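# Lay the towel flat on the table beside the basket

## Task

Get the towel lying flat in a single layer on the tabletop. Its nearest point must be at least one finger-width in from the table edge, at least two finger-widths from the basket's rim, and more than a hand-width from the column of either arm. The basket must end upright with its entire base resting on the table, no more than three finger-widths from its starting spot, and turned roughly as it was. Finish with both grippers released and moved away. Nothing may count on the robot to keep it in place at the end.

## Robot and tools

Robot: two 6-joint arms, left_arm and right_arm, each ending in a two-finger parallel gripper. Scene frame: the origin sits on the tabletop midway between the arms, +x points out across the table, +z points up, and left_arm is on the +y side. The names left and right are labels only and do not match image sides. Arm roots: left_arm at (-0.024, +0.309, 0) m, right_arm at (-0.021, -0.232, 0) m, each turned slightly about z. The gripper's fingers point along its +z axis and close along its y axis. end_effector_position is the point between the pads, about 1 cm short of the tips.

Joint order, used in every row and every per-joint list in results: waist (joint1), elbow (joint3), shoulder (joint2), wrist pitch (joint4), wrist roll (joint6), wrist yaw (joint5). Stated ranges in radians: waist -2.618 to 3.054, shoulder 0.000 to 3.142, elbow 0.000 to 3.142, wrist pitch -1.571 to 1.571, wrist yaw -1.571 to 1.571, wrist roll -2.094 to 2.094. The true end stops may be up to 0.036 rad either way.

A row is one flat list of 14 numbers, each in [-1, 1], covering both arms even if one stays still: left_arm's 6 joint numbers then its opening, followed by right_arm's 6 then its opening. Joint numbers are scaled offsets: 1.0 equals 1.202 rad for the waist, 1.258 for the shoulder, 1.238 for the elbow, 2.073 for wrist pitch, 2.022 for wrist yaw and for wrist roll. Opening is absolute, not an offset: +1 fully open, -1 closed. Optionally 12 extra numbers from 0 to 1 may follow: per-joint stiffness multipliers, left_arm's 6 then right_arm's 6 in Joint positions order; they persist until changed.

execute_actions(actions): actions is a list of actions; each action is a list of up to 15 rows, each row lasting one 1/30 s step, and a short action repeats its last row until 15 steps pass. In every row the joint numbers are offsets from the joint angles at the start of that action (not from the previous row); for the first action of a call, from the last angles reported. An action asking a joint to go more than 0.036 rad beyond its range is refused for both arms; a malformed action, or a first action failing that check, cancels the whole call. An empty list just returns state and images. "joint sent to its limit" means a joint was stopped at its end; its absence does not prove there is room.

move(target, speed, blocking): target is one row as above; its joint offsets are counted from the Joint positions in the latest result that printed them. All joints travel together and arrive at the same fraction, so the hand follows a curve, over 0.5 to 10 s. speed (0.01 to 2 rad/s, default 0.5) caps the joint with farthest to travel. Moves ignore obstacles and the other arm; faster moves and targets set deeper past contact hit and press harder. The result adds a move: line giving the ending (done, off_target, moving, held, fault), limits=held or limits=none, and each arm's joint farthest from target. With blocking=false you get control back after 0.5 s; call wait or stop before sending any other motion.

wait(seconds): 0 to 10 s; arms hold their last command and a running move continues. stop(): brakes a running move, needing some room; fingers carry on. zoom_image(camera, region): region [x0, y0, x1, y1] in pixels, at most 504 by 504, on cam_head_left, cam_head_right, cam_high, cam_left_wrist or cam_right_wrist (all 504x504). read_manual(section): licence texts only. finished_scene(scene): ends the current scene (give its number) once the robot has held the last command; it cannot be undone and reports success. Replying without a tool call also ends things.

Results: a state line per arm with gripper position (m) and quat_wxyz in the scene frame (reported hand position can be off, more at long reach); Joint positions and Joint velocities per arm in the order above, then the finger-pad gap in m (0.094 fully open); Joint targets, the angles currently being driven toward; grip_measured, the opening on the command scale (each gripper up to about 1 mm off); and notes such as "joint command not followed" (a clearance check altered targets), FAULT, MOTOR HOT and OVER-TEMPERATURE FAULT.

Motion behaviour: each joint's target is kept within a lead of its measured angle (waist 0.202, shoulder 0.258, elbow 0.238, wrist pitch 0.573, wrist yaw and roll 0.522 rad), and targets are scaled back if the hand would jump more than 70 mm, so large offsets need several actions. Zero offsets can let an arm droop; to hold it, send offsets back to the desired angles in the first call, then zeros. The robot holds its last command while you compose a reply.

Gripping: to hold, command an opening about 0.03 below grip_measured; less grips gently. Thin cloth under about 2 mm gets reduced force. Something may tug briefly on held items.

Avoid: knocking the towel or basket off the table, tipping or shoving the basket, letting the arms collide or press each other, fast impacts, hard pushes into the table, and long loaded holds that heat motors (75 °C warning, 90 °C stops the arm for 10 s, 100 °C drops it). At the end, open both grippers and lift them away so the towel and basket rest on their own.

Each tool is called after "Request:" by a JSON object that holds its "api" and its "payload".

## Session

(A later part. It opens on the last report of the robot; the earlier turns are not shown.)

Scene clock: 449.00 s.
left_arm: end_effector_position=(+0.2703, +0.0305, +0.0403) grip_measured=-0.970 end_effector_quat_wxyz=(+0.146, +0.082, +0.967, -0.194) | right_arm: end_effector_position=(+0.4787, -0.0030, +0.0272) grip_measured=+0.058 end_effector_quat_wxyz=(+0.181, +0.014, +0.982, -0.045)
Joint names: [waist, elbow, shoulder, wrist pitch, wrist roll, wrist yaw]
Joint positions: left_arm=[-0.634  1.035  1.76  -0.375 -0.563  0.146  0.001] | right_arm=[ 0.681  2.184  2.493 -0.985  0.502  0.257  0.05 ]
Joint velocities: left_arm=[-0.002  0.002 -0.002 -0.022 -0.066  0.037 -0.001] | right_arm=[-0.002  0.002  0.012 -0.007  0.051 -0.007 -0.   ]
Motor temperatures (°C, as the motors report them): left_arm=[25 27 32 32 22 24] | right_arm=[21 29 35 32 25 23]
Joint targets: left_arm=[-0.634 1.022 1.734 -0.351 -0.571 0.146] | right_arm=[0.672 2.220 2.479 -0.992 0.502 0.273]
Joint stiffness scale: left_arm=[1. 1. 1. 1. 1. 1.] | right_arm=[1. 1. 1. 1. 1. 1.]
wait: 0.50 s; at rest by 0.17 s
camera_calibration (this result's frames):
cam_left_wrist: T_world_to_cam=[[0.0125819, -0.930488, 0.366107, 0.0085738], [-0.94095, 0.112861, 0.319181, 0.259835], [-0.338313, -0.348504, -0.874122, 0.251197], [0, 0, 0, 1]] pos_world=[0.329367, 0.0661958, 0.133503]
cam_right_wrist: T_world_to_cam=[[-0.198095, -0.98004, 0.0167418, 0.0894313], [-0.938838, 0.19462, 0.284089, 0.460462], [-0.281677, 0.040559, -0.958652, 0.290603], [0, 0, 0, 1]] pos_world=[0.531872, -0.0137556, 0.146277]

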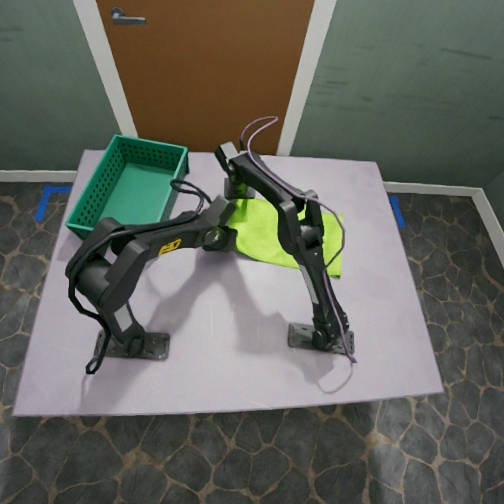

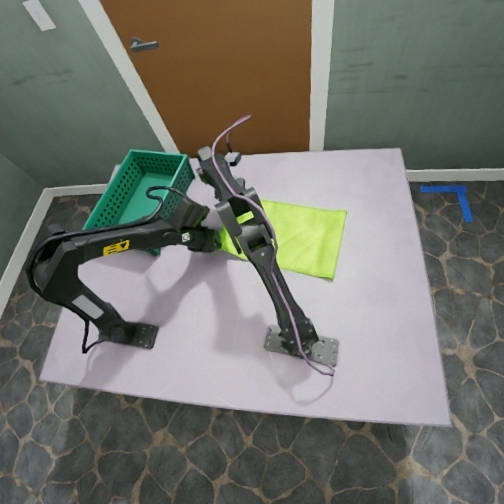

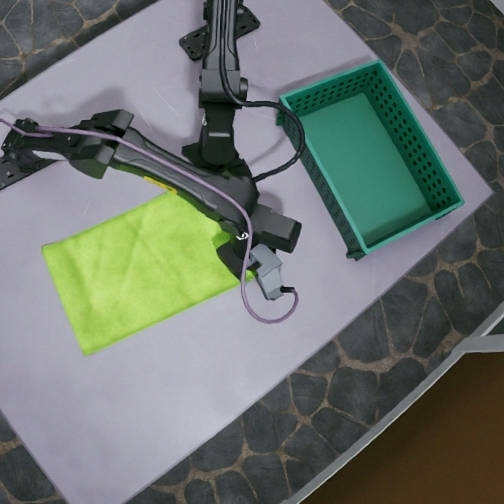

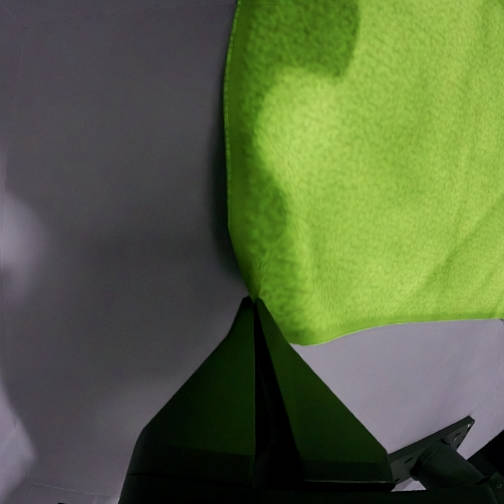

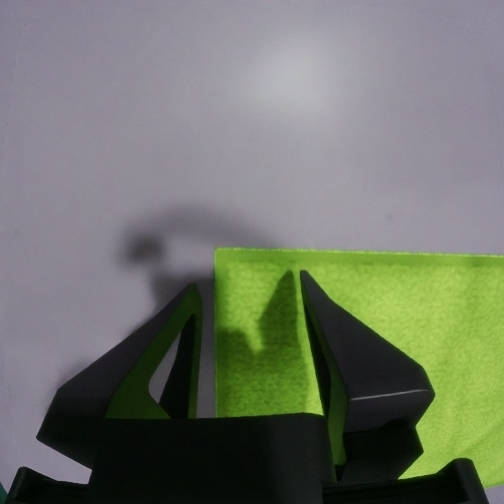

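Request:
{"api": "execute_actions", "payload": {"actions": [[[0,-0.01,-0.021,0.012,-0.004,0,-1,-0.007,0.029,-0.009,-0.003,0,0.008,0.06],[0,-0.01,-0.021,0.012,-0.004,0,-1,-0.007,0.029,-0.006,-0.003,0,0.008,0.06],[0,-0.01,-0.021,0.012,-0.004,0,-1,-0.007,0.029,-0.003,-0.003,0,0.008,0.06],[0,-0.01,-0.021,0.012,-0.004,0,-1,-0.007,0.029,0.0,-0.003,0,0.008,0.06],[0,-0.01,-0.021,0.012,-0.004,0,-1,-0.007,0.029,0.003,-0.003,0,0.008,0.06],[0,-0.01,-0.021,0.012,-0.004,0,-1,-0.007,0.029,0.006,-0.003,0,0.008,0.06],[0,-0.01,-0.021,0.012,-0.004,0,-1,-0.007,0.029,0.009,-0.003,0,0.008,0.06],[0,-0.01,-0.021,0.012,-0.004,0,-1,-0.007,0.029,0.012,-0.003,0,0.008,0.06],[0,-0.01,-0.021,0.012,-0.004,0,-1,-0.007,0.029,0.015,-0.003,0,0.008,0.06],[0,-0.01,-0.021,0.012,-0.004,0,-1,-0.007,0.029,0.018,-0.003,0,0.008,0.06],[0,-0.01,-0.021,0.012,-0.004,0,-1,-0.007,0.029,0.021,-0.003,0,0.008,0.06],[0,-0.01,-0.021,0.012,-0.004,0,-1,-0.007,0.029,0.024,-0.003,0,0.008,0.06]]]}}

Request:
{"api": "wait", "payload": {"seconds": 0.3}}

Scene clock: 459.67 s.
left_arm: end_effector_position=(+0.2706, +0.0302, +0.0404) grip_measured=-0.970 end_effector_quat_wxyz=(+0.146, +0.082, +0.966, -0.195) | right_arm: end_effector_position=(+0.4785, -0.0034, +0.0178) grip_measured=+0.058 end_effector_quat_wxyz=(+0.174, +0.013, +0.983, -0.049)
Joint names: [waist, elbow, shoulder, wrist pitch, wrist roll, wrist yaw]
Joint positions: left_arm=[-0.634  1.035  1.76  -0.373 -0.563  0.146  0.001] | right_arm=[ 0.681  2.193  2.516 -0.988  0.502  0.258  0.05 ]
Joint velocities: left_arm=[-0.002  0.002  0.007 -0.007  0.007 -0.007 -0.   ] | right_arm=[ 0.007 -0.002 -0.017 -0.007  0.007  0.007  0.001]
Motor temperatures (°C, as the motors report them): left_arm=[25 27 32 32 22 24] | right_arm=[21 29 35 31 25 23]
Joint targets: left_arm=[-0.634 1.022 1.734 -0.350 -0.571 0.146] | right_arm=[0.673 2.220 2.523 -0.992 0.502 0.274]
Joint stiffness scale: left_arm=[1. 1. 1. 1. 1. 1.] | right_arm=[1. 1. 1. 1. 1. 1.]
camera_calibration (this result's frames):
cam_left_wrist: T_world_to_cam=[[0.0121531, -0.930128, 0.367033, 0.00837533], [-0.941322, 0.113173, 0.317969, 0.260187], [-0.33729, -0.349361, -0.874175, 0.251109], [0, 0, 0, 1]] pos_world=[0.329515, 0.0660717, 0.133708]
cam_right_wrist: T_world_to_cam=[[-0.198792, -0.979649, 0.0277394, 0.0893332], [-0.934767, 0.198036, 0.294945, 0.460847], [-0.294436, 0.0327029, -0.955112, 0.287585], [0, 0, 0, 1]] pos_world=[0.533219, -0.013154, 0.136273]

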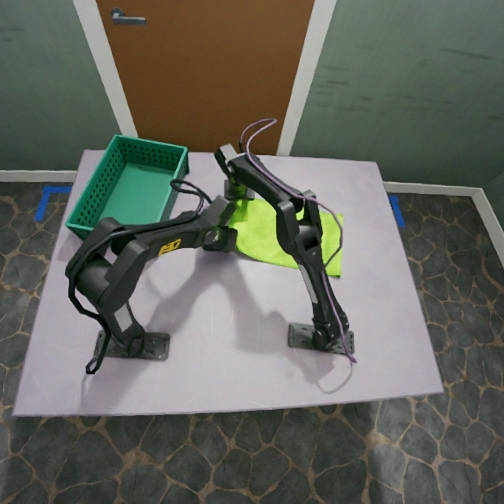

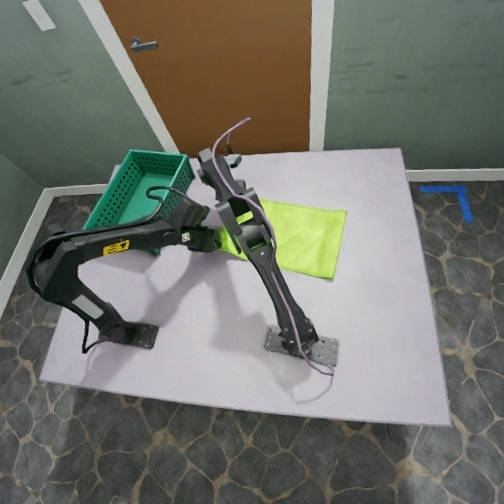

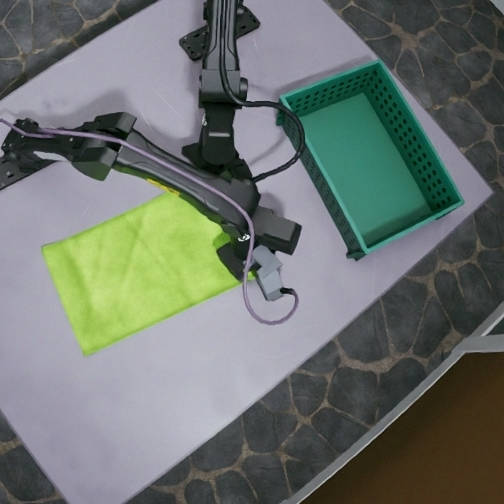

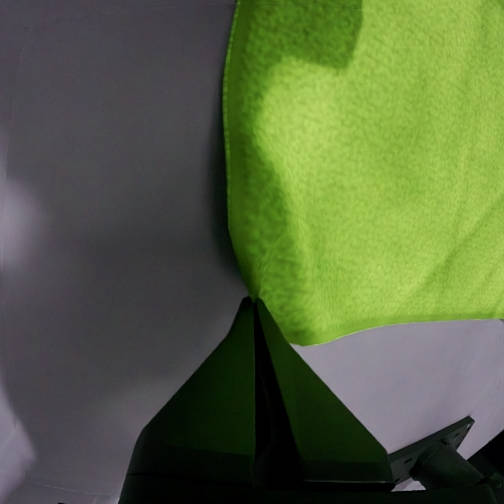

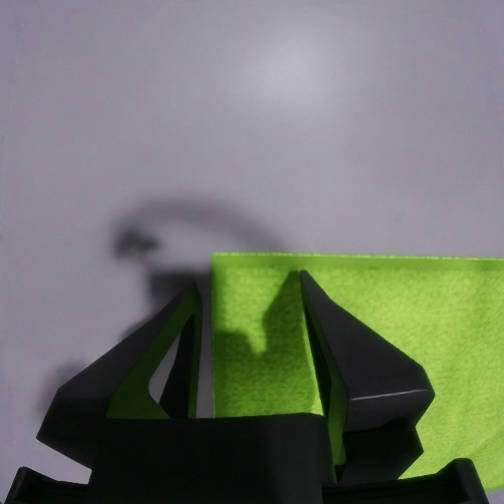

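Scene clock: 459.97 s.
left_arm: end_effector_position=(+0.2706, +0.0302, +0.0404) grip_measured=-0.970 end_effector_quat_wxyz=(+0.146, +0.082, +0.966, -0.195) | right_arm: end_effector_position=(+0.4782, -0.0036, +0.0158) grip_measured=+0.058 end_effector_quat_wxyz=(+0.173, +0.013, +0.984, -0.050)
Joint names: [waist, elbow, shoulder, wrist pitch, wrist roll, wrist yaw]
Joint positions: left_arm=[-0.634  1.035  1.76  -0.373 -0.563  0.146  0.001] | right_arm=[ 0.681  2.193  2.52  -0.988  0.502  0.259  0.05 ]
Joint velocities: left_arm=[-0.007 -0.002  0.007 -0.022 -0.022 -0.081 -0.001] | right_arm=[ 0.002  0.002 -0.007 -0.037 -0.007 -0.007  0.001]
Motor temperatures (°C, as the motors report them): left_arm=[25 27 32 32 22 24] | right_arm=[21 29 35 31 25 23]
Joint targets: left_arm=[-0.634 1.022 1.734 -0.350 -0.571 0.146] | right_arm=[0.673 2.220 2.523 -0.992 0.502 0.273]
Joint stiffness scale: left_arm=[1. 1. 1. 1. 1. 1.] | right_arm=[1. 1. 1. 1. 1. 1.]
wait: 0.30 s; at rest by 0.23 s
camera_calibration (this result's frames):
cam_left_wrist: T_world_to_cam=[[0.0121531, -0.930128, 0.367033, 0.00837533], [-0.941322, 0.113173, 0.317969, 0.260187], [-0.33729, -0.349361, -0.874175, 0.251109], [0, 0, 0, 1]] pos_world=[0.329515, 0.0660717, 0.133708]
cam_right_wrist: T_world_to_cam=[[-0.198796, -0.979566, 0.0305043, 0.0890407], [-0.933815, 0.198774, 0.297455, 0.460701], [-0.29744, 0.0306474, -0.954248, 0.287011], [0, 0, 0, 1]] pos_world=[0.533279, -0.0131503, 0.134126]

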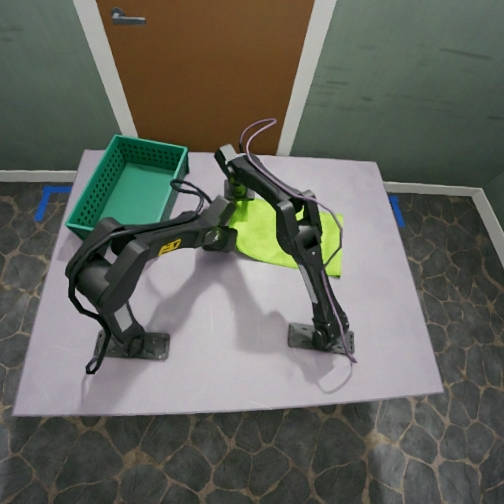

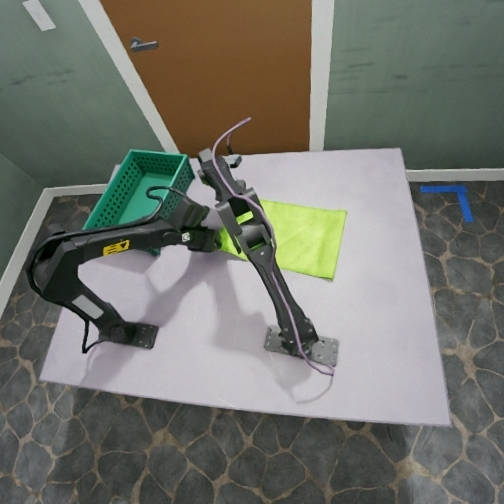

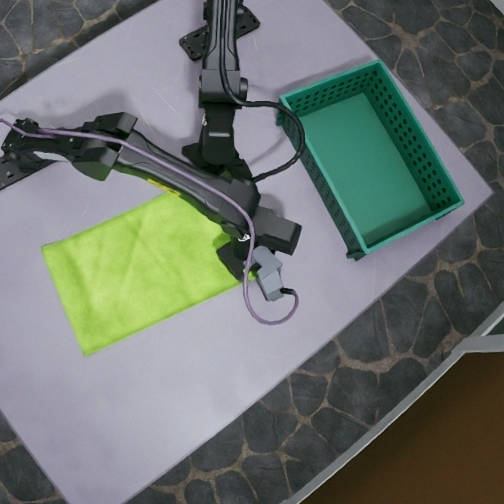

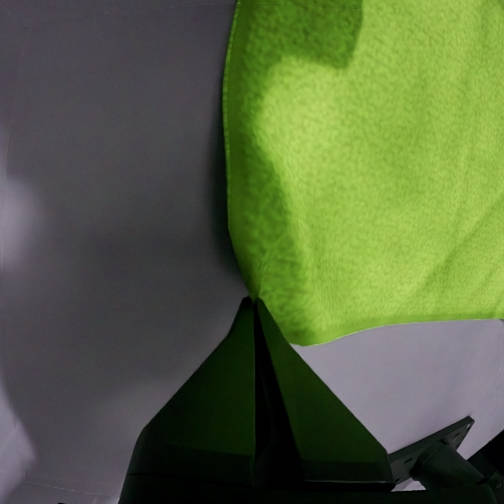

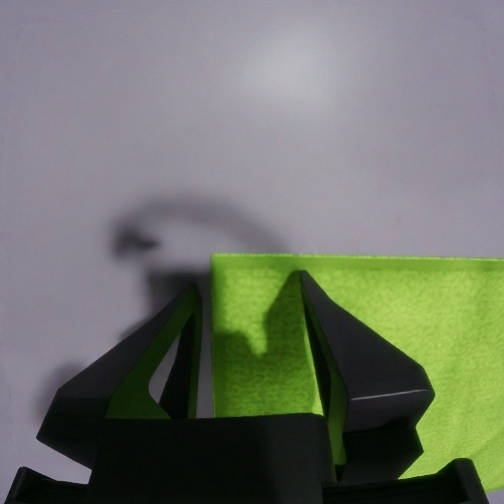

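Request:
{"api": "execute_actions", "payload": {"actions": [[[0,-0.01,-0.021,0.011,-0.004,0,-1,-0.004,0.015,0.012,-0.002,0,0.007,0.02],[0,-0.01,-0.021,0.011,-0.004,0,-1,-0.004,0.015,0.012,-0.002,0,0.007,-0.02],[0,-0.01,-0.021,0.011,-0.004,0,-1,-0.004,0.015,0.012,-0.002,0,0.007,-0.06],[0,-0.01,-0.021,0.011,-0.004,0,-1,-0.004,0.015,0.012,-0.002,0,0.007,-0.1],[0,-0.01,-0.021,0.011,-0.004,0,-1,-0.004,0.015,0.012,-0.002,0,0.007,-0.14],[0,-0.01,-0.021,0.011,-0.004,0,-1,-0.004,0.015,0.012,-0.002,0,0.007,-0.18],[0,-0.01,-0.021,0.011,-0.004,0,-1,-0.004,0.015,0.012,-0.002,0,0.007,-0.22],[0,-0.01,-0.021,0.011,-0.004,0,-1,-0.004,0.015,0.012,-0.002,0,0.007,-0.26],[0,-0.01,-0.021,0.011,-0.004,0,-1,-0.004,0.015,0.012,-0.002,0,0.007,-0.3],[0,-0.01,-0.021,0.011,-0.004,0,-1,-0.004,0.015,0.012,-0.002,0,0.007,-0.34],[0,-0.01,-0.021,0.011,-0.004,0,-1,-0.004,0.015,0.012,-0.002,0,0.007,-0.38],[0,-0.01,-0.021,0.011,-0.004,0,-1,-0.004,0.015,0.012,-0.002,0,0.007,-0.42],[0,-0.01,-0.021,0.011,-0.004,0,-1,-0.004,0.015,0.012,-0.002,0,0.007,-0.46],[0,-0.01,-0.021,0.011,-0.004,0,-1,-0.004,0.015,0.012,-0.002,0,0.007,-0.5],[0,-0.01,-0.021,0.011,-0.004,0,-1,-0.004,0.015,0.012,-0.002,0,0.007,-0.54]],[[0,-0.01,-0.021,0.011,-0.004,0,-1,-0.004,0.015,0.012,-0.002,0,0.007,-0.58],[0,-0.01,-0.021,0.011,-0.004,0,-1,-0.004,0.015,0.012,-0.002,0,0.007,-0.62],[0,-0.01,-0.021,0.011,-0.004,0,-1,-0.004,0.015,0.012,-0.002,0,0.007,-0.66],[0,-0.01,-0.021,0.011,-0.004,0,-1,-0.004,0.015,0.012,-0.002,0,0.007,-0.7],[0,-0.01,-0.021,0.011,-0.004,0,-1,-0.004,0.015,0.012,-0.002,0,0.007,-0.74],[0,-0.01,-0.021,0.011,-0.004,0,-1,-0.004,0.015,0.012,-0.002,0,0.007,-0.78],[0,-0.01,-0.021,0.011,-0.004,0,-1,-0.004,0.015,0.012,-0.002,0,0.007,-0.82],[0,-0.01,-0.021,0.011,-0.004,0,-1,-0.004,0.015,0.012,-0.002,0,0.007,-0.86],[0,-0.01,-0.021,0.011,-0.004,0,-1,-0.004,0.015,0.012,-0.002,0,0.007,-0.9],[0,-0.01,-0.021,0.011,-0.004,0,-1,-0.004,0.015,0.012,-0.002,0,0.007,-0.94],[0,-0.01,-0.021,0.011,-0.004,0,-1,-0.004,0.015,0.012,-0.002,0,0.007,-0.97],[0,-0.01,-0.021,0.011,-0.004,0,-1,-0.004,0.015,0.012,-0.002,0,0.007,-1]]]}}

Scene clock: 490.17 s.
left_arm: end_effector_position=(+0.2709, +0.0300, +0.0407) grip_measured=-0.970 end_effector_quat_wxyz=(+0.147, +0.082, +0.966, -0.195) | right_arm: end_effector_position=(+0.4794, -0.0029, +0.0134) grip_measured=-0.984 end_effector_quat_wxyz=(+0.174, +0.013, +0.983, -0.050)
Joint names: [waist, elbow, shoulder, wrist pitch, wrist roll, wrist yaw]
Joint positions: left_arm=[-0.634  1.035  1.76  -0.371 -0.563  0.146  0.001] | right_arm=[ 0.681  2.193  2.526 -0.979  0.502  0.259  0.001]
Joint velocities: left_arm=[ 0.007  0.007 -0.012 -0.037 -0.007 -0.051  0.   ] | right_arm=[ 0.007 -0.012  0.002 -0.051 -0.007 -0.022  0.001]
Motor temperatures (°C, as the motors report them): left_arm=[25 27 32 32 22 24] | right_arm=[21 29 35 31 25 23]
Joint targets: left_arm=[-0.634 1.022 1.734 -0.350 -0.571 0.146] | right_arm=[0.677 2.212 2.539 -0.988 0.502 0.273]
Joint stiffness scale: left_arm=[1. 1. 1. 1. 1. 1.] | right_arm=[1. 1. 1. 1. 1. 1.]
camera_calibration (this result's frames):
cam_left_wrist: T_world_to_cam=[[0.0116155, -0.929678, 0.368189, 0.0081277], [-0.941786, 0.113561, 0.316453, 0.260628], [-0.336012, -0.350431, -0.874239, 0.250999], [0, 0, 0, 1]] pos_world=[0.3297, 0.0659168, 0.133964]
cam_right_wrist: T_world_to_cam=[[-0.198874, -0.97961, 0.028516, 0.0901337], [-0.934604, 0.198333, 0.295262, 0.462896], [-0.294897, 0.0320689, -0.954991, 0.283797], [0, 0, 0, 1]] pos_world=[0.534241, -0.0126126, 0.131778]

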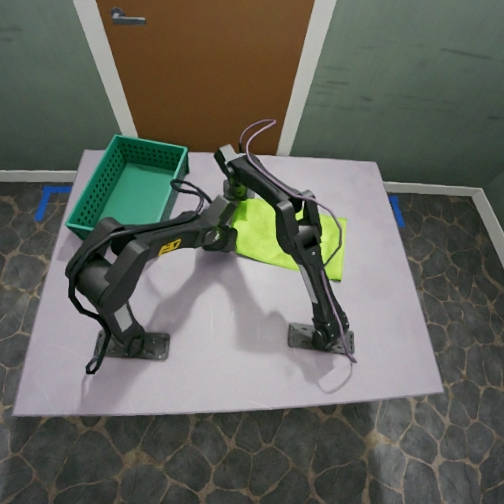

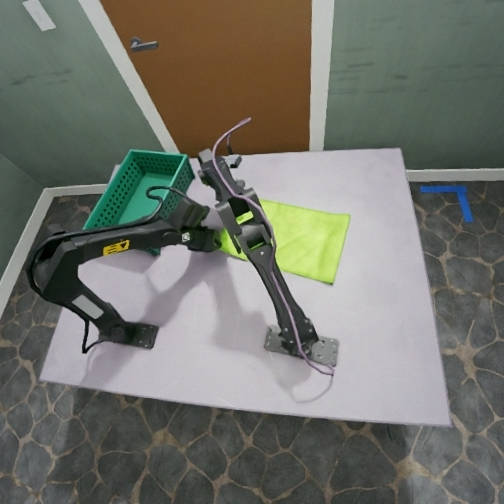

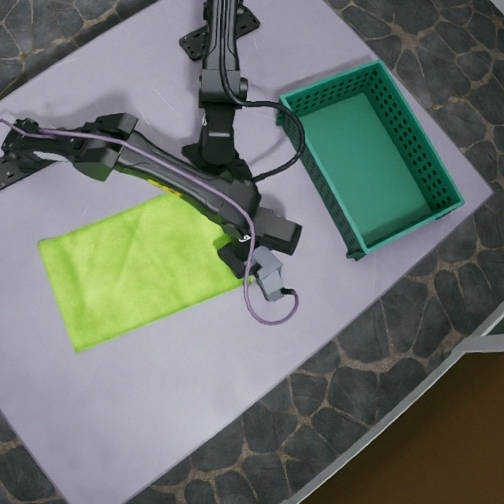

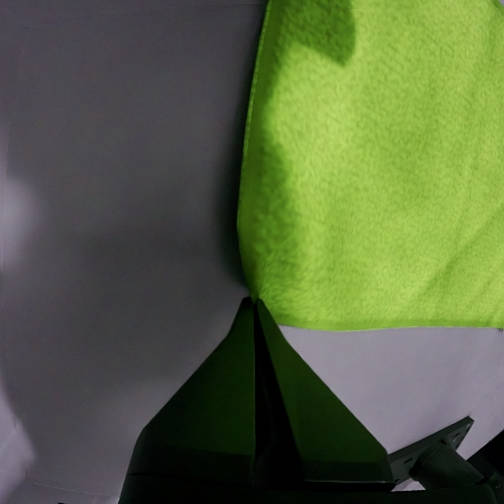

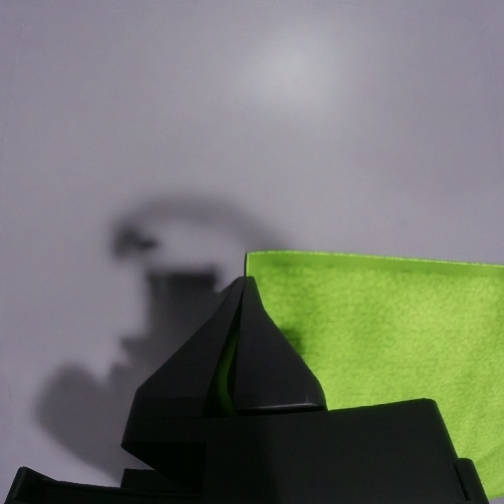

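Request:
{"api": "execute_actions", "payload": {"actions": [[[0,-0.01,-0.021,0.010,-0.004,0,-1,0,0.015,-0.01,0,0,0.007,-1],[0,-0.01,-0.021,0.010,-0.004,0,-1,0,0.017,-0.02,0,0,0.007,-1],[0,-0.01,-0.021,0.010,-0.004,0,-1,0,0.02,-0.03,0,0,0.007,-1],[0,-0.01,-0.021,0.010,-0.004,0,-1,0,0.02,-0.04,0,0,0.007,-1],[0,-0.01,-0.021,0.010,-0.004,0,-1,0,0.02,-0.05,0,0,0.007,-1],[0,-0.01,-0.021,0.010,-0.004,0,-1,0,0.02,-0.055,0,0,0.007,-1],[0,-0.01,-0.021,0.010,-0.004,0,-1,0,0.02,-0.055,0,0,0.007,-1],[0,-0.01,-0.021,0.010,-0.004,0,-1,-0.005,0.02,-0.055,-0.004,0.01,0.007,-0.8],[0,-0.01,-0.021,0.010,-0.004,0,-1,-0.01,0.02,-0.055,-0.008,0.02,0.007,-0.6],[0,-0.01,-0.021,0.010,-0.004,0,-1,-0.015,0.02,-0.055,-0.012,0.03,0.007,-0.4],[0,-0.01,-0.021,0.010,-0.004,0,-1,-0.02,0.02,-0.055,-0.016,0.04,0.007,-0.2],[0,-0.01,-0.021,0.010,-0.004,0,-1,-0.026,0.02,-0.055,-0.02,0.05,0.007,0.0],[0,-0.01,-0.021,0.010,-0.004,0,-1,-0.032,0.02,-0.055,-0.02,0.06,0.007,0.06]]]}}

Request:
{"api": "wait", "payload": {"seconds": 0.5}}

Scene clock: 518.47 s.
left_arm: end_effector_position=(+0.2710, +0.0299, +0.0407) grip_measured=-0.970 end_effector_quat_wxyz=(+0.147, +0.082, +0.966, -0.195) | right_arm: end_effector_position=(+0.4827, -0.0104, +0.0338) grip_measured=+0.055 end_effector_quat_wxyz=(+0.186, +0.058, +0.980, -0.038)
Joint names: [waist, elbow, shoulder, wrist pitch, wrist roll, wrist yaw]
Joint positions: left_arm=[-0.634  1.035  1.76  -0.371 -0.563  0.146  0.001] | right_arm=[ 0.667  2.193  2.485 -0.996  0.576  0.259  0.05 ]
Joint velocities: left_arm=[ 0.007 -0.012  0.007  0.037  0.022  0.022 -0.001] | right_arm=[-0.125 -0.007 -0.007 -0.007  0.212 -0.022  0.005]
Motor temperatures (°C, as the motors report them): left_arm=[25 26 32 33 22 24] | right_arm=[21 29 35 30 25 23]
Joint targets: left_arm=[-0.634 1.022 1.734 -0.350 -0.571 0.146] | right_arm=[0.643 2.218 2.457 -1.020 0.623 0.273]
Joint stiffness scale: left_arm=[1. 1. 1. 1. 1. 1.] | right_arm=[1. 1. 1. 1. 1. 1.]
camera_calibration (this result's frames):
cam_left_wrist: T_world_to_cam=[[0.0115078, -0.929588, 0.36842, 0.00807824], [-0.941879, 0.113639, 0.31615, 0.260716], [-0.335756, -0.350645, -0.874251, 0.250977], [0, 0, 0, 1]] pos_world=[0.329737, 0.0658858, 0.134015]
cam_right_wrist: T_world_to_cam=[[-0.280401, -0.959771, -0.0146783, 0.123893], [-0.923297, 0.2655, 0.277546, 0.457269], [-0.262483, 0.0913764, -0.9606, 0.289747], [0, 0, 0, 1]] pos_world=[0.532989, -0.0289726, 0.153237]

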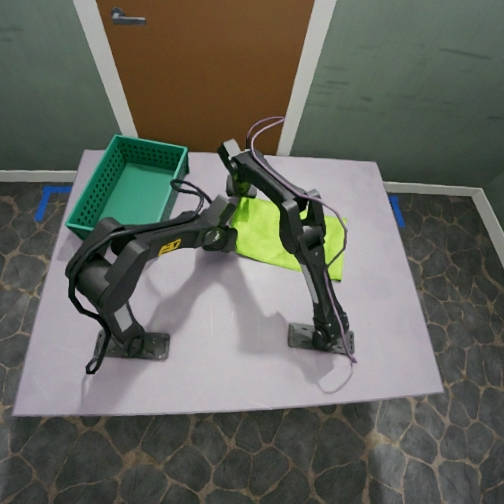

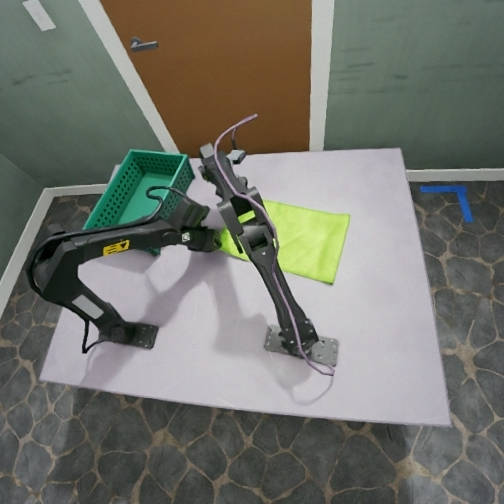

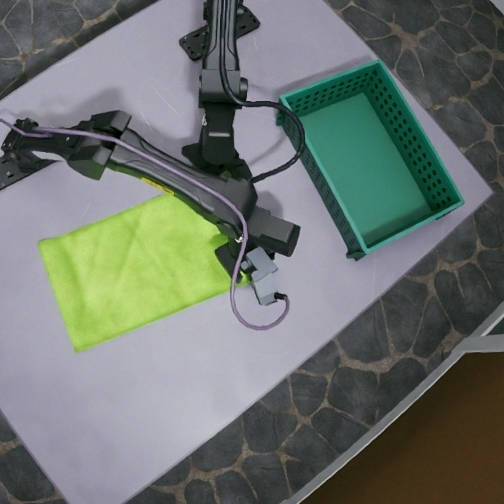

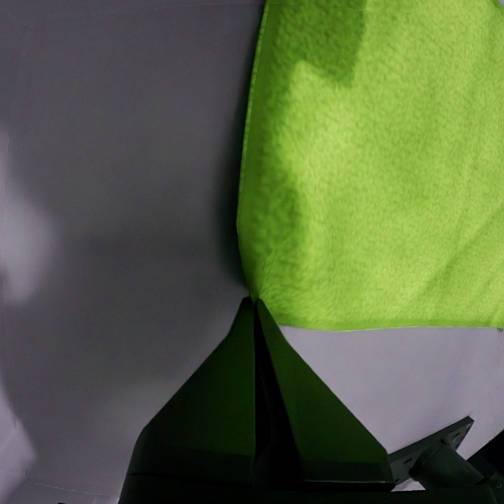

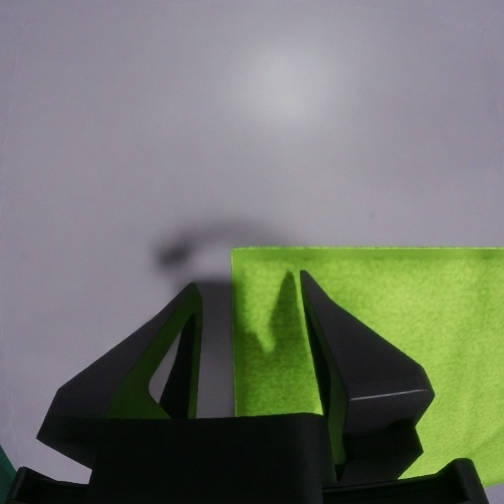

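Scene clock: 518.97 s.
left_arm: end_effector_position=(+0.2710, +0.0299, +0.0407) grip_measured=-0.970 end_effector_quat_wxyz=(+0.147, +0.082, +0.966, -0.195) | right_arm: end_effector_position=(+0.4840, -0.0214, +0.0330) grip_measured=+0.058 end_effector_quat_wxyz=(+0.180, +0.085, +0.979, -0.040)
Joint names: [waist, elbow, shoulder, wrist pitch, wrist roll, wrist yaw]
Joint positions: left_arm=[-0.634  1.035  1.76  -0.371 -0.563  0.146  0.001] | right_arm=[ 0.648  2.193  2.485 -1.009  0.614  0.259  0.05 ]
Joint velocities: left_arm=[-0.007  0.007  0.012  0.066  0.007 -0.095  0.001] | right_arm=[-0.012  0.007 -0.007  0.051 -0.037  0.037 -0.   ]
Motor temperatures (°C, as the motors report them): left_arm=[25 26 32 33 22 24] | right_arm=[21 29 35 30 25 23]
Joint targets: left_arm=[-0.634 1.022 1.734 -0.350 -0.571 0.146] | right_arm=[0.643 2.218 2.457 -1.020 0.624 0.273]
Joint stiffness scale: left_arm=[1. 1. 1. 1. 1. 1.] | right_arm=[1. 1. 1. 1. 1. 1.]
wait: 0.50 s; no rest
camera_calibration (this result's frames):
cam_left_wrist: T_world_to_cam=[[0.0115078, -0.929588, 0.36842, 0.00807824], [-0.941879, 0.113639, 0.31615, 0.260716], [-0.335756, -0.350645, -0.874251, 0.250977], [0, 0, 0, 1]] pos_world=[0.329737, 0.0658858, 0.134015]
cam_right_wrist: T_world_to_cam=[[-0.331842, -0.943149, -0.0187569, 0.139126], [-0.905517, 0.312902, 0.286587, 0.453728], [-0.264425, 0.112086, -0.95787, 0.291551], [0, 0, 0, 1]] pos_world=[0.53412, -0.0434344, 0.151845]

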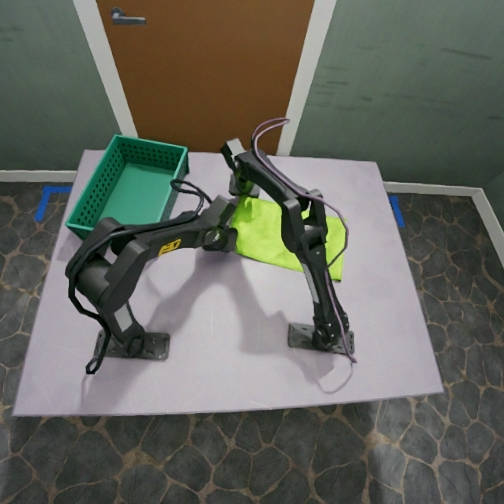

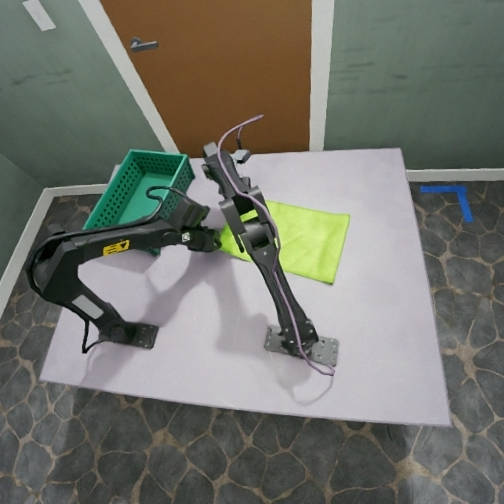

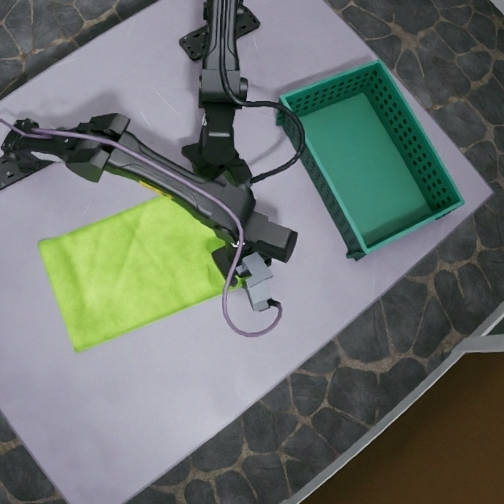

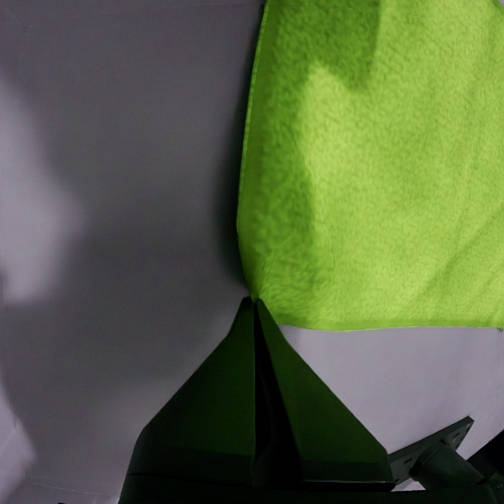

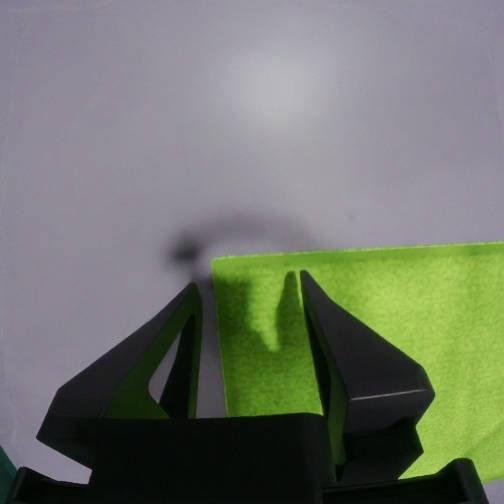

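Request:
{"api": "execute_actions", "payload": {"actions": [[[0,-0.01,-0.021,0.010,-0.004,0,-1,-0.004,0.01,-0.022,-0.005,0.01,0,0.06],[0,-0.01,-0.021,0.010,-0.004,0,-1,-0.004,0.0,-0.022,-0.005,0.02,-0.007,0.06],[0,-0.01,-0.021,0.010,-0.004,0,-1,-0.004,-0.006,-0.022,-0.005,0.03,-0.014,0.06],[0,-0.01,-0.021,0.010,-0.004,0,-1,-0.004,-0.012,-0.022,-0.005,0.04,-0.02,0.06],[0,-0.01,-0.021,0.010,-0.004,0,-1,-0.004,-0.018,-0.022,-0.005,0.045,-0.026,0.06],[0,-0.01,-0.021,0.010,-0.004,0,-1,-0.004,-0.023,-0.022,-0.005,0.045,-0.026,0.06],[0,-0.01,-0.021,0.010,-0.004,0,-1,-0.004,-0.028,-0.022,-0.005,0.045,-0.026,0.06],[0,-0.01,-0.021,0.010,-0.004,0,-1,-0.004,-0.032,-0.022,-0.005,0.045,-0.026,0.06]]]}}

Request:
{"api": "wait", "payload": {"seconds": 0.4}}

Scene clock: 541.23 s.
left_arm: end_effector_position=(+0.2710, +0.0299, +0.0407) grip_measured=-0.970 end_effector_quat_wxyz=(+0.147, +0.082, +0.966, -0.195) | right_arm: end_effector_position=(+0.4714, -0.0176, +0.0196) grip_measured=+0.058 end_effector_quat_wxyz=(+0.152, +0.118, +0.981, -0.022)
Joint names: [waist, elbow, shoulder, wrist pitch, wrist roll, wrist yaw]
Joint positions: left_arm=[-0.634  1.035  1.76  -0.371 -0.563  0.146  0.001] | right_arm=[ 0.648  2.158  2.485 -1.014  0.692  0.206  0.05 ]
Joint velocities: left_arm=[-0.007  0.002 -0.012  0.066 -0.037 -0.007  0.   ] | right_arm=[-0.002  0.002 -0.027  0.081  0.081 -0.066  0.   ]
Motor temperatures (°C, as the motors report them): left_arm=[25 26 32 33 22 24] | right_arm=[21 29 37 30 25 23]
Joint targets: left_arm=[-0.634 1.022 1.734 -0.350 -0.571 0.146] | right_arm=[0.643 2.153 2.457 -1.019 0.705 0.206]
Joint stiffness scale: left_arm=[1. 1. 1. 1. 1. 1.] | right_arm=[1. 1. 1. 1. 1. 1.]
camera_calibration (this result's frames):
cam_left_wrist: T_world_to_cam=[[0.0115078, -0.929588, 0.36842, 0.00807824], [-0.941879, 0.113639, 0.31615, 0.260716], [-0.335756, -0.350645, -0.874251, 0.250977], [0, 0, 0, 1]] pos_world=[0.329737, 0.0658858, 0.134015]
cam_right_wrist: T_world_to_cam=[[-0.390172, -0.91946, -0.0485656, 0.166703], [-0.868958, 0.350277, 0.349596, 0.427101], [-0.304428, 0.178604, -0.935641, 0.294604], [0, 0, 0, 1]] pos_world=[0.525862, -0.0489442, 0.134426]

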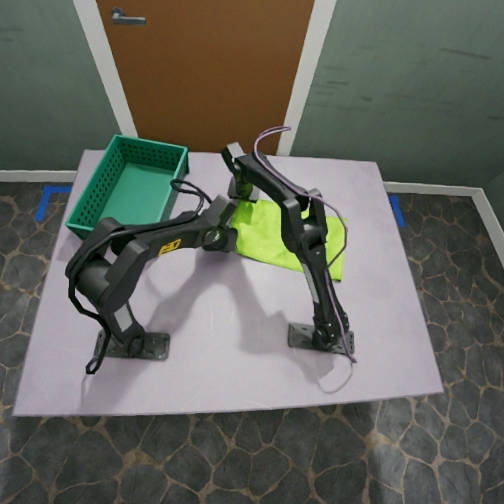

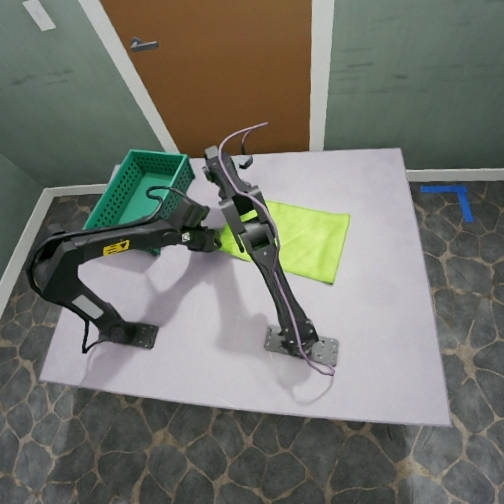

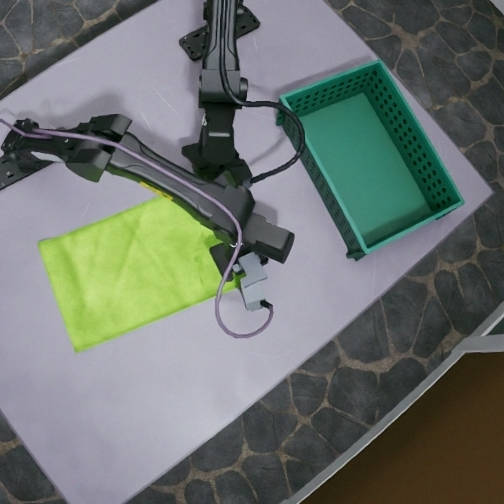

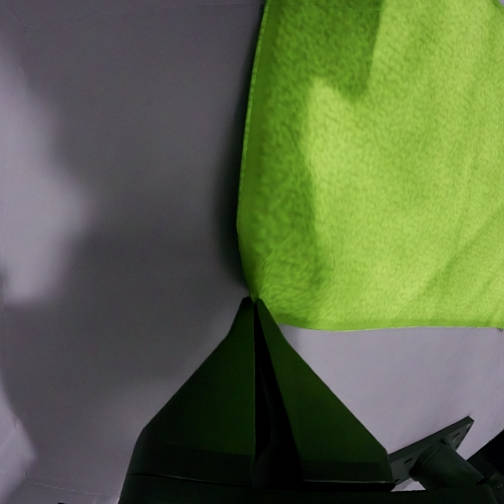

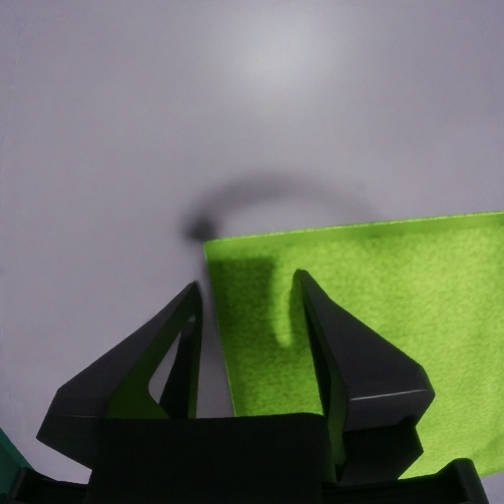

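Scene clock: 541.63 s.
left_arm: end_effector_position=(+0.2710, +0.0299, +0.0407) grip_measured=-0.970 end_effector_quat_wxyz=(+0.147, +0.082, +0.966, -0.195) | right_arm: end_effector_position=(+0.4712, -0.0171, +0.0195) grip_measured=+0.058 end_effector_quat_wxyz=(+0.151, +0.120, +0.981, -0.021)
Joint names: [waist, elbow, shoulder, wrist pitch, wrist roll, wrist yaw]
Joint positions: left_arm=[-0.634  1.035  1.76  -0.371 -0.563  0.146  0.001] | right_arm=[ 0.648  2.158  2.485 -1.014  0.697  0.203  0.05 ]
Joint velocities: left_arm=[-0.002  0.007 -0.012  0.007 -0.007 -0.037  0.002] | right_arm=[ 0.012 -0.007 -0.012  0.022 -0.007  0.022  0.   ]
Motor temperatures (°C, as the motors report them): left_arm=[25 26 32 33 22 24] | right_arm=[21 29 37 30 25 23]
Joint targets: left_arm=[-0.634 1.022 1.734 -0.350 -0.571 0.146] | right_arm=[0.643 2.153 2.457 -1.019 0.705 0.206]
Joint stiffness scale: left_arm=[1. 1. 1. 1. 1. 1.] | right_arm=[1. 1. 1. 1. 1. 1.]
wait: 0.40 s; at rest by 0.30 s
camera_calibration (this result's frames):
cam_left_wrist: T_world_to_cam=[[0.0115078, -0.929588, 0.36842, 0.00807824], [-0.941879, 0.113639, 0.31615, 0.260716], [-0.335756, -0.350645, -0.874251, 0.250977], [0, 0, 0, 1]] pos_world=[0.329737, 0.0658858, 0.134015]
cam_right_wrist: T_world_to_cam=[[-0.393593, -0.917823, -0.0518248, 0.16876], [-0.867319, 0.352067, 0.351863, 0.42599], [-0.304702, 0.183439, -0.934616, 0.29454], [0, 0, 0, 1]] pos_world=[0.525639, -0.0491151, 0.134138]

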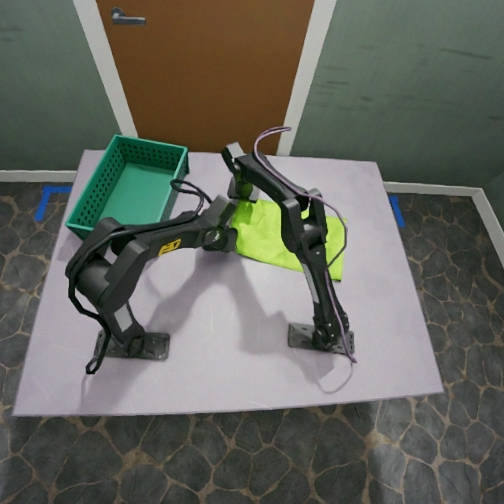

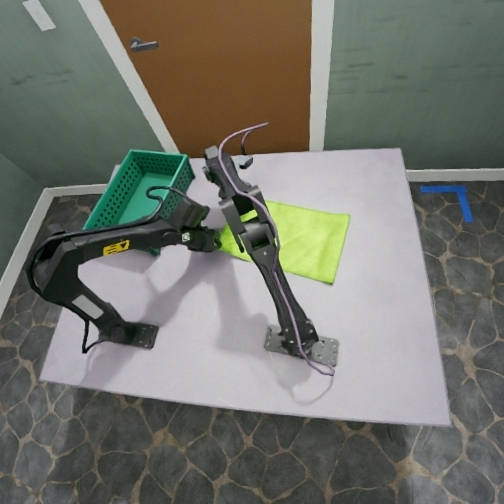

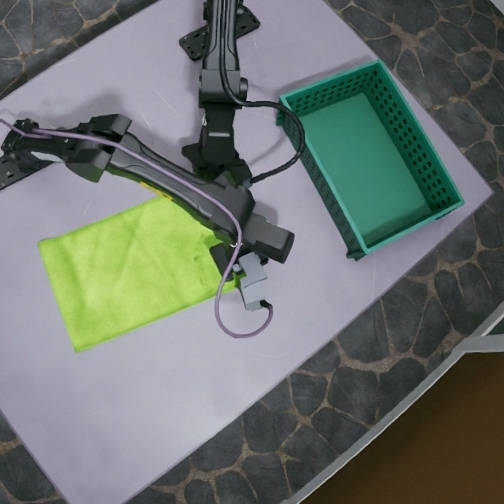

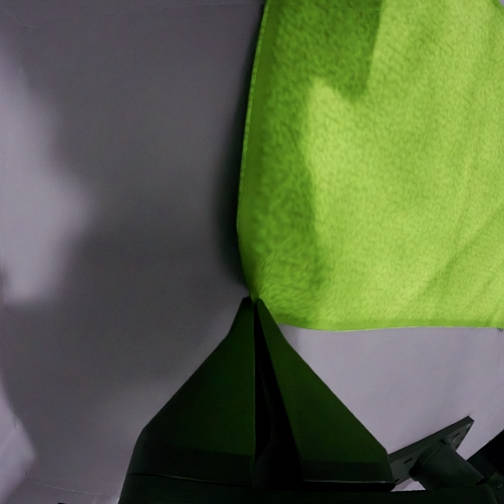

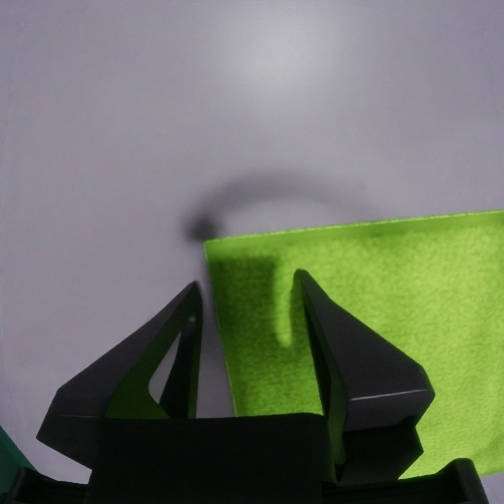

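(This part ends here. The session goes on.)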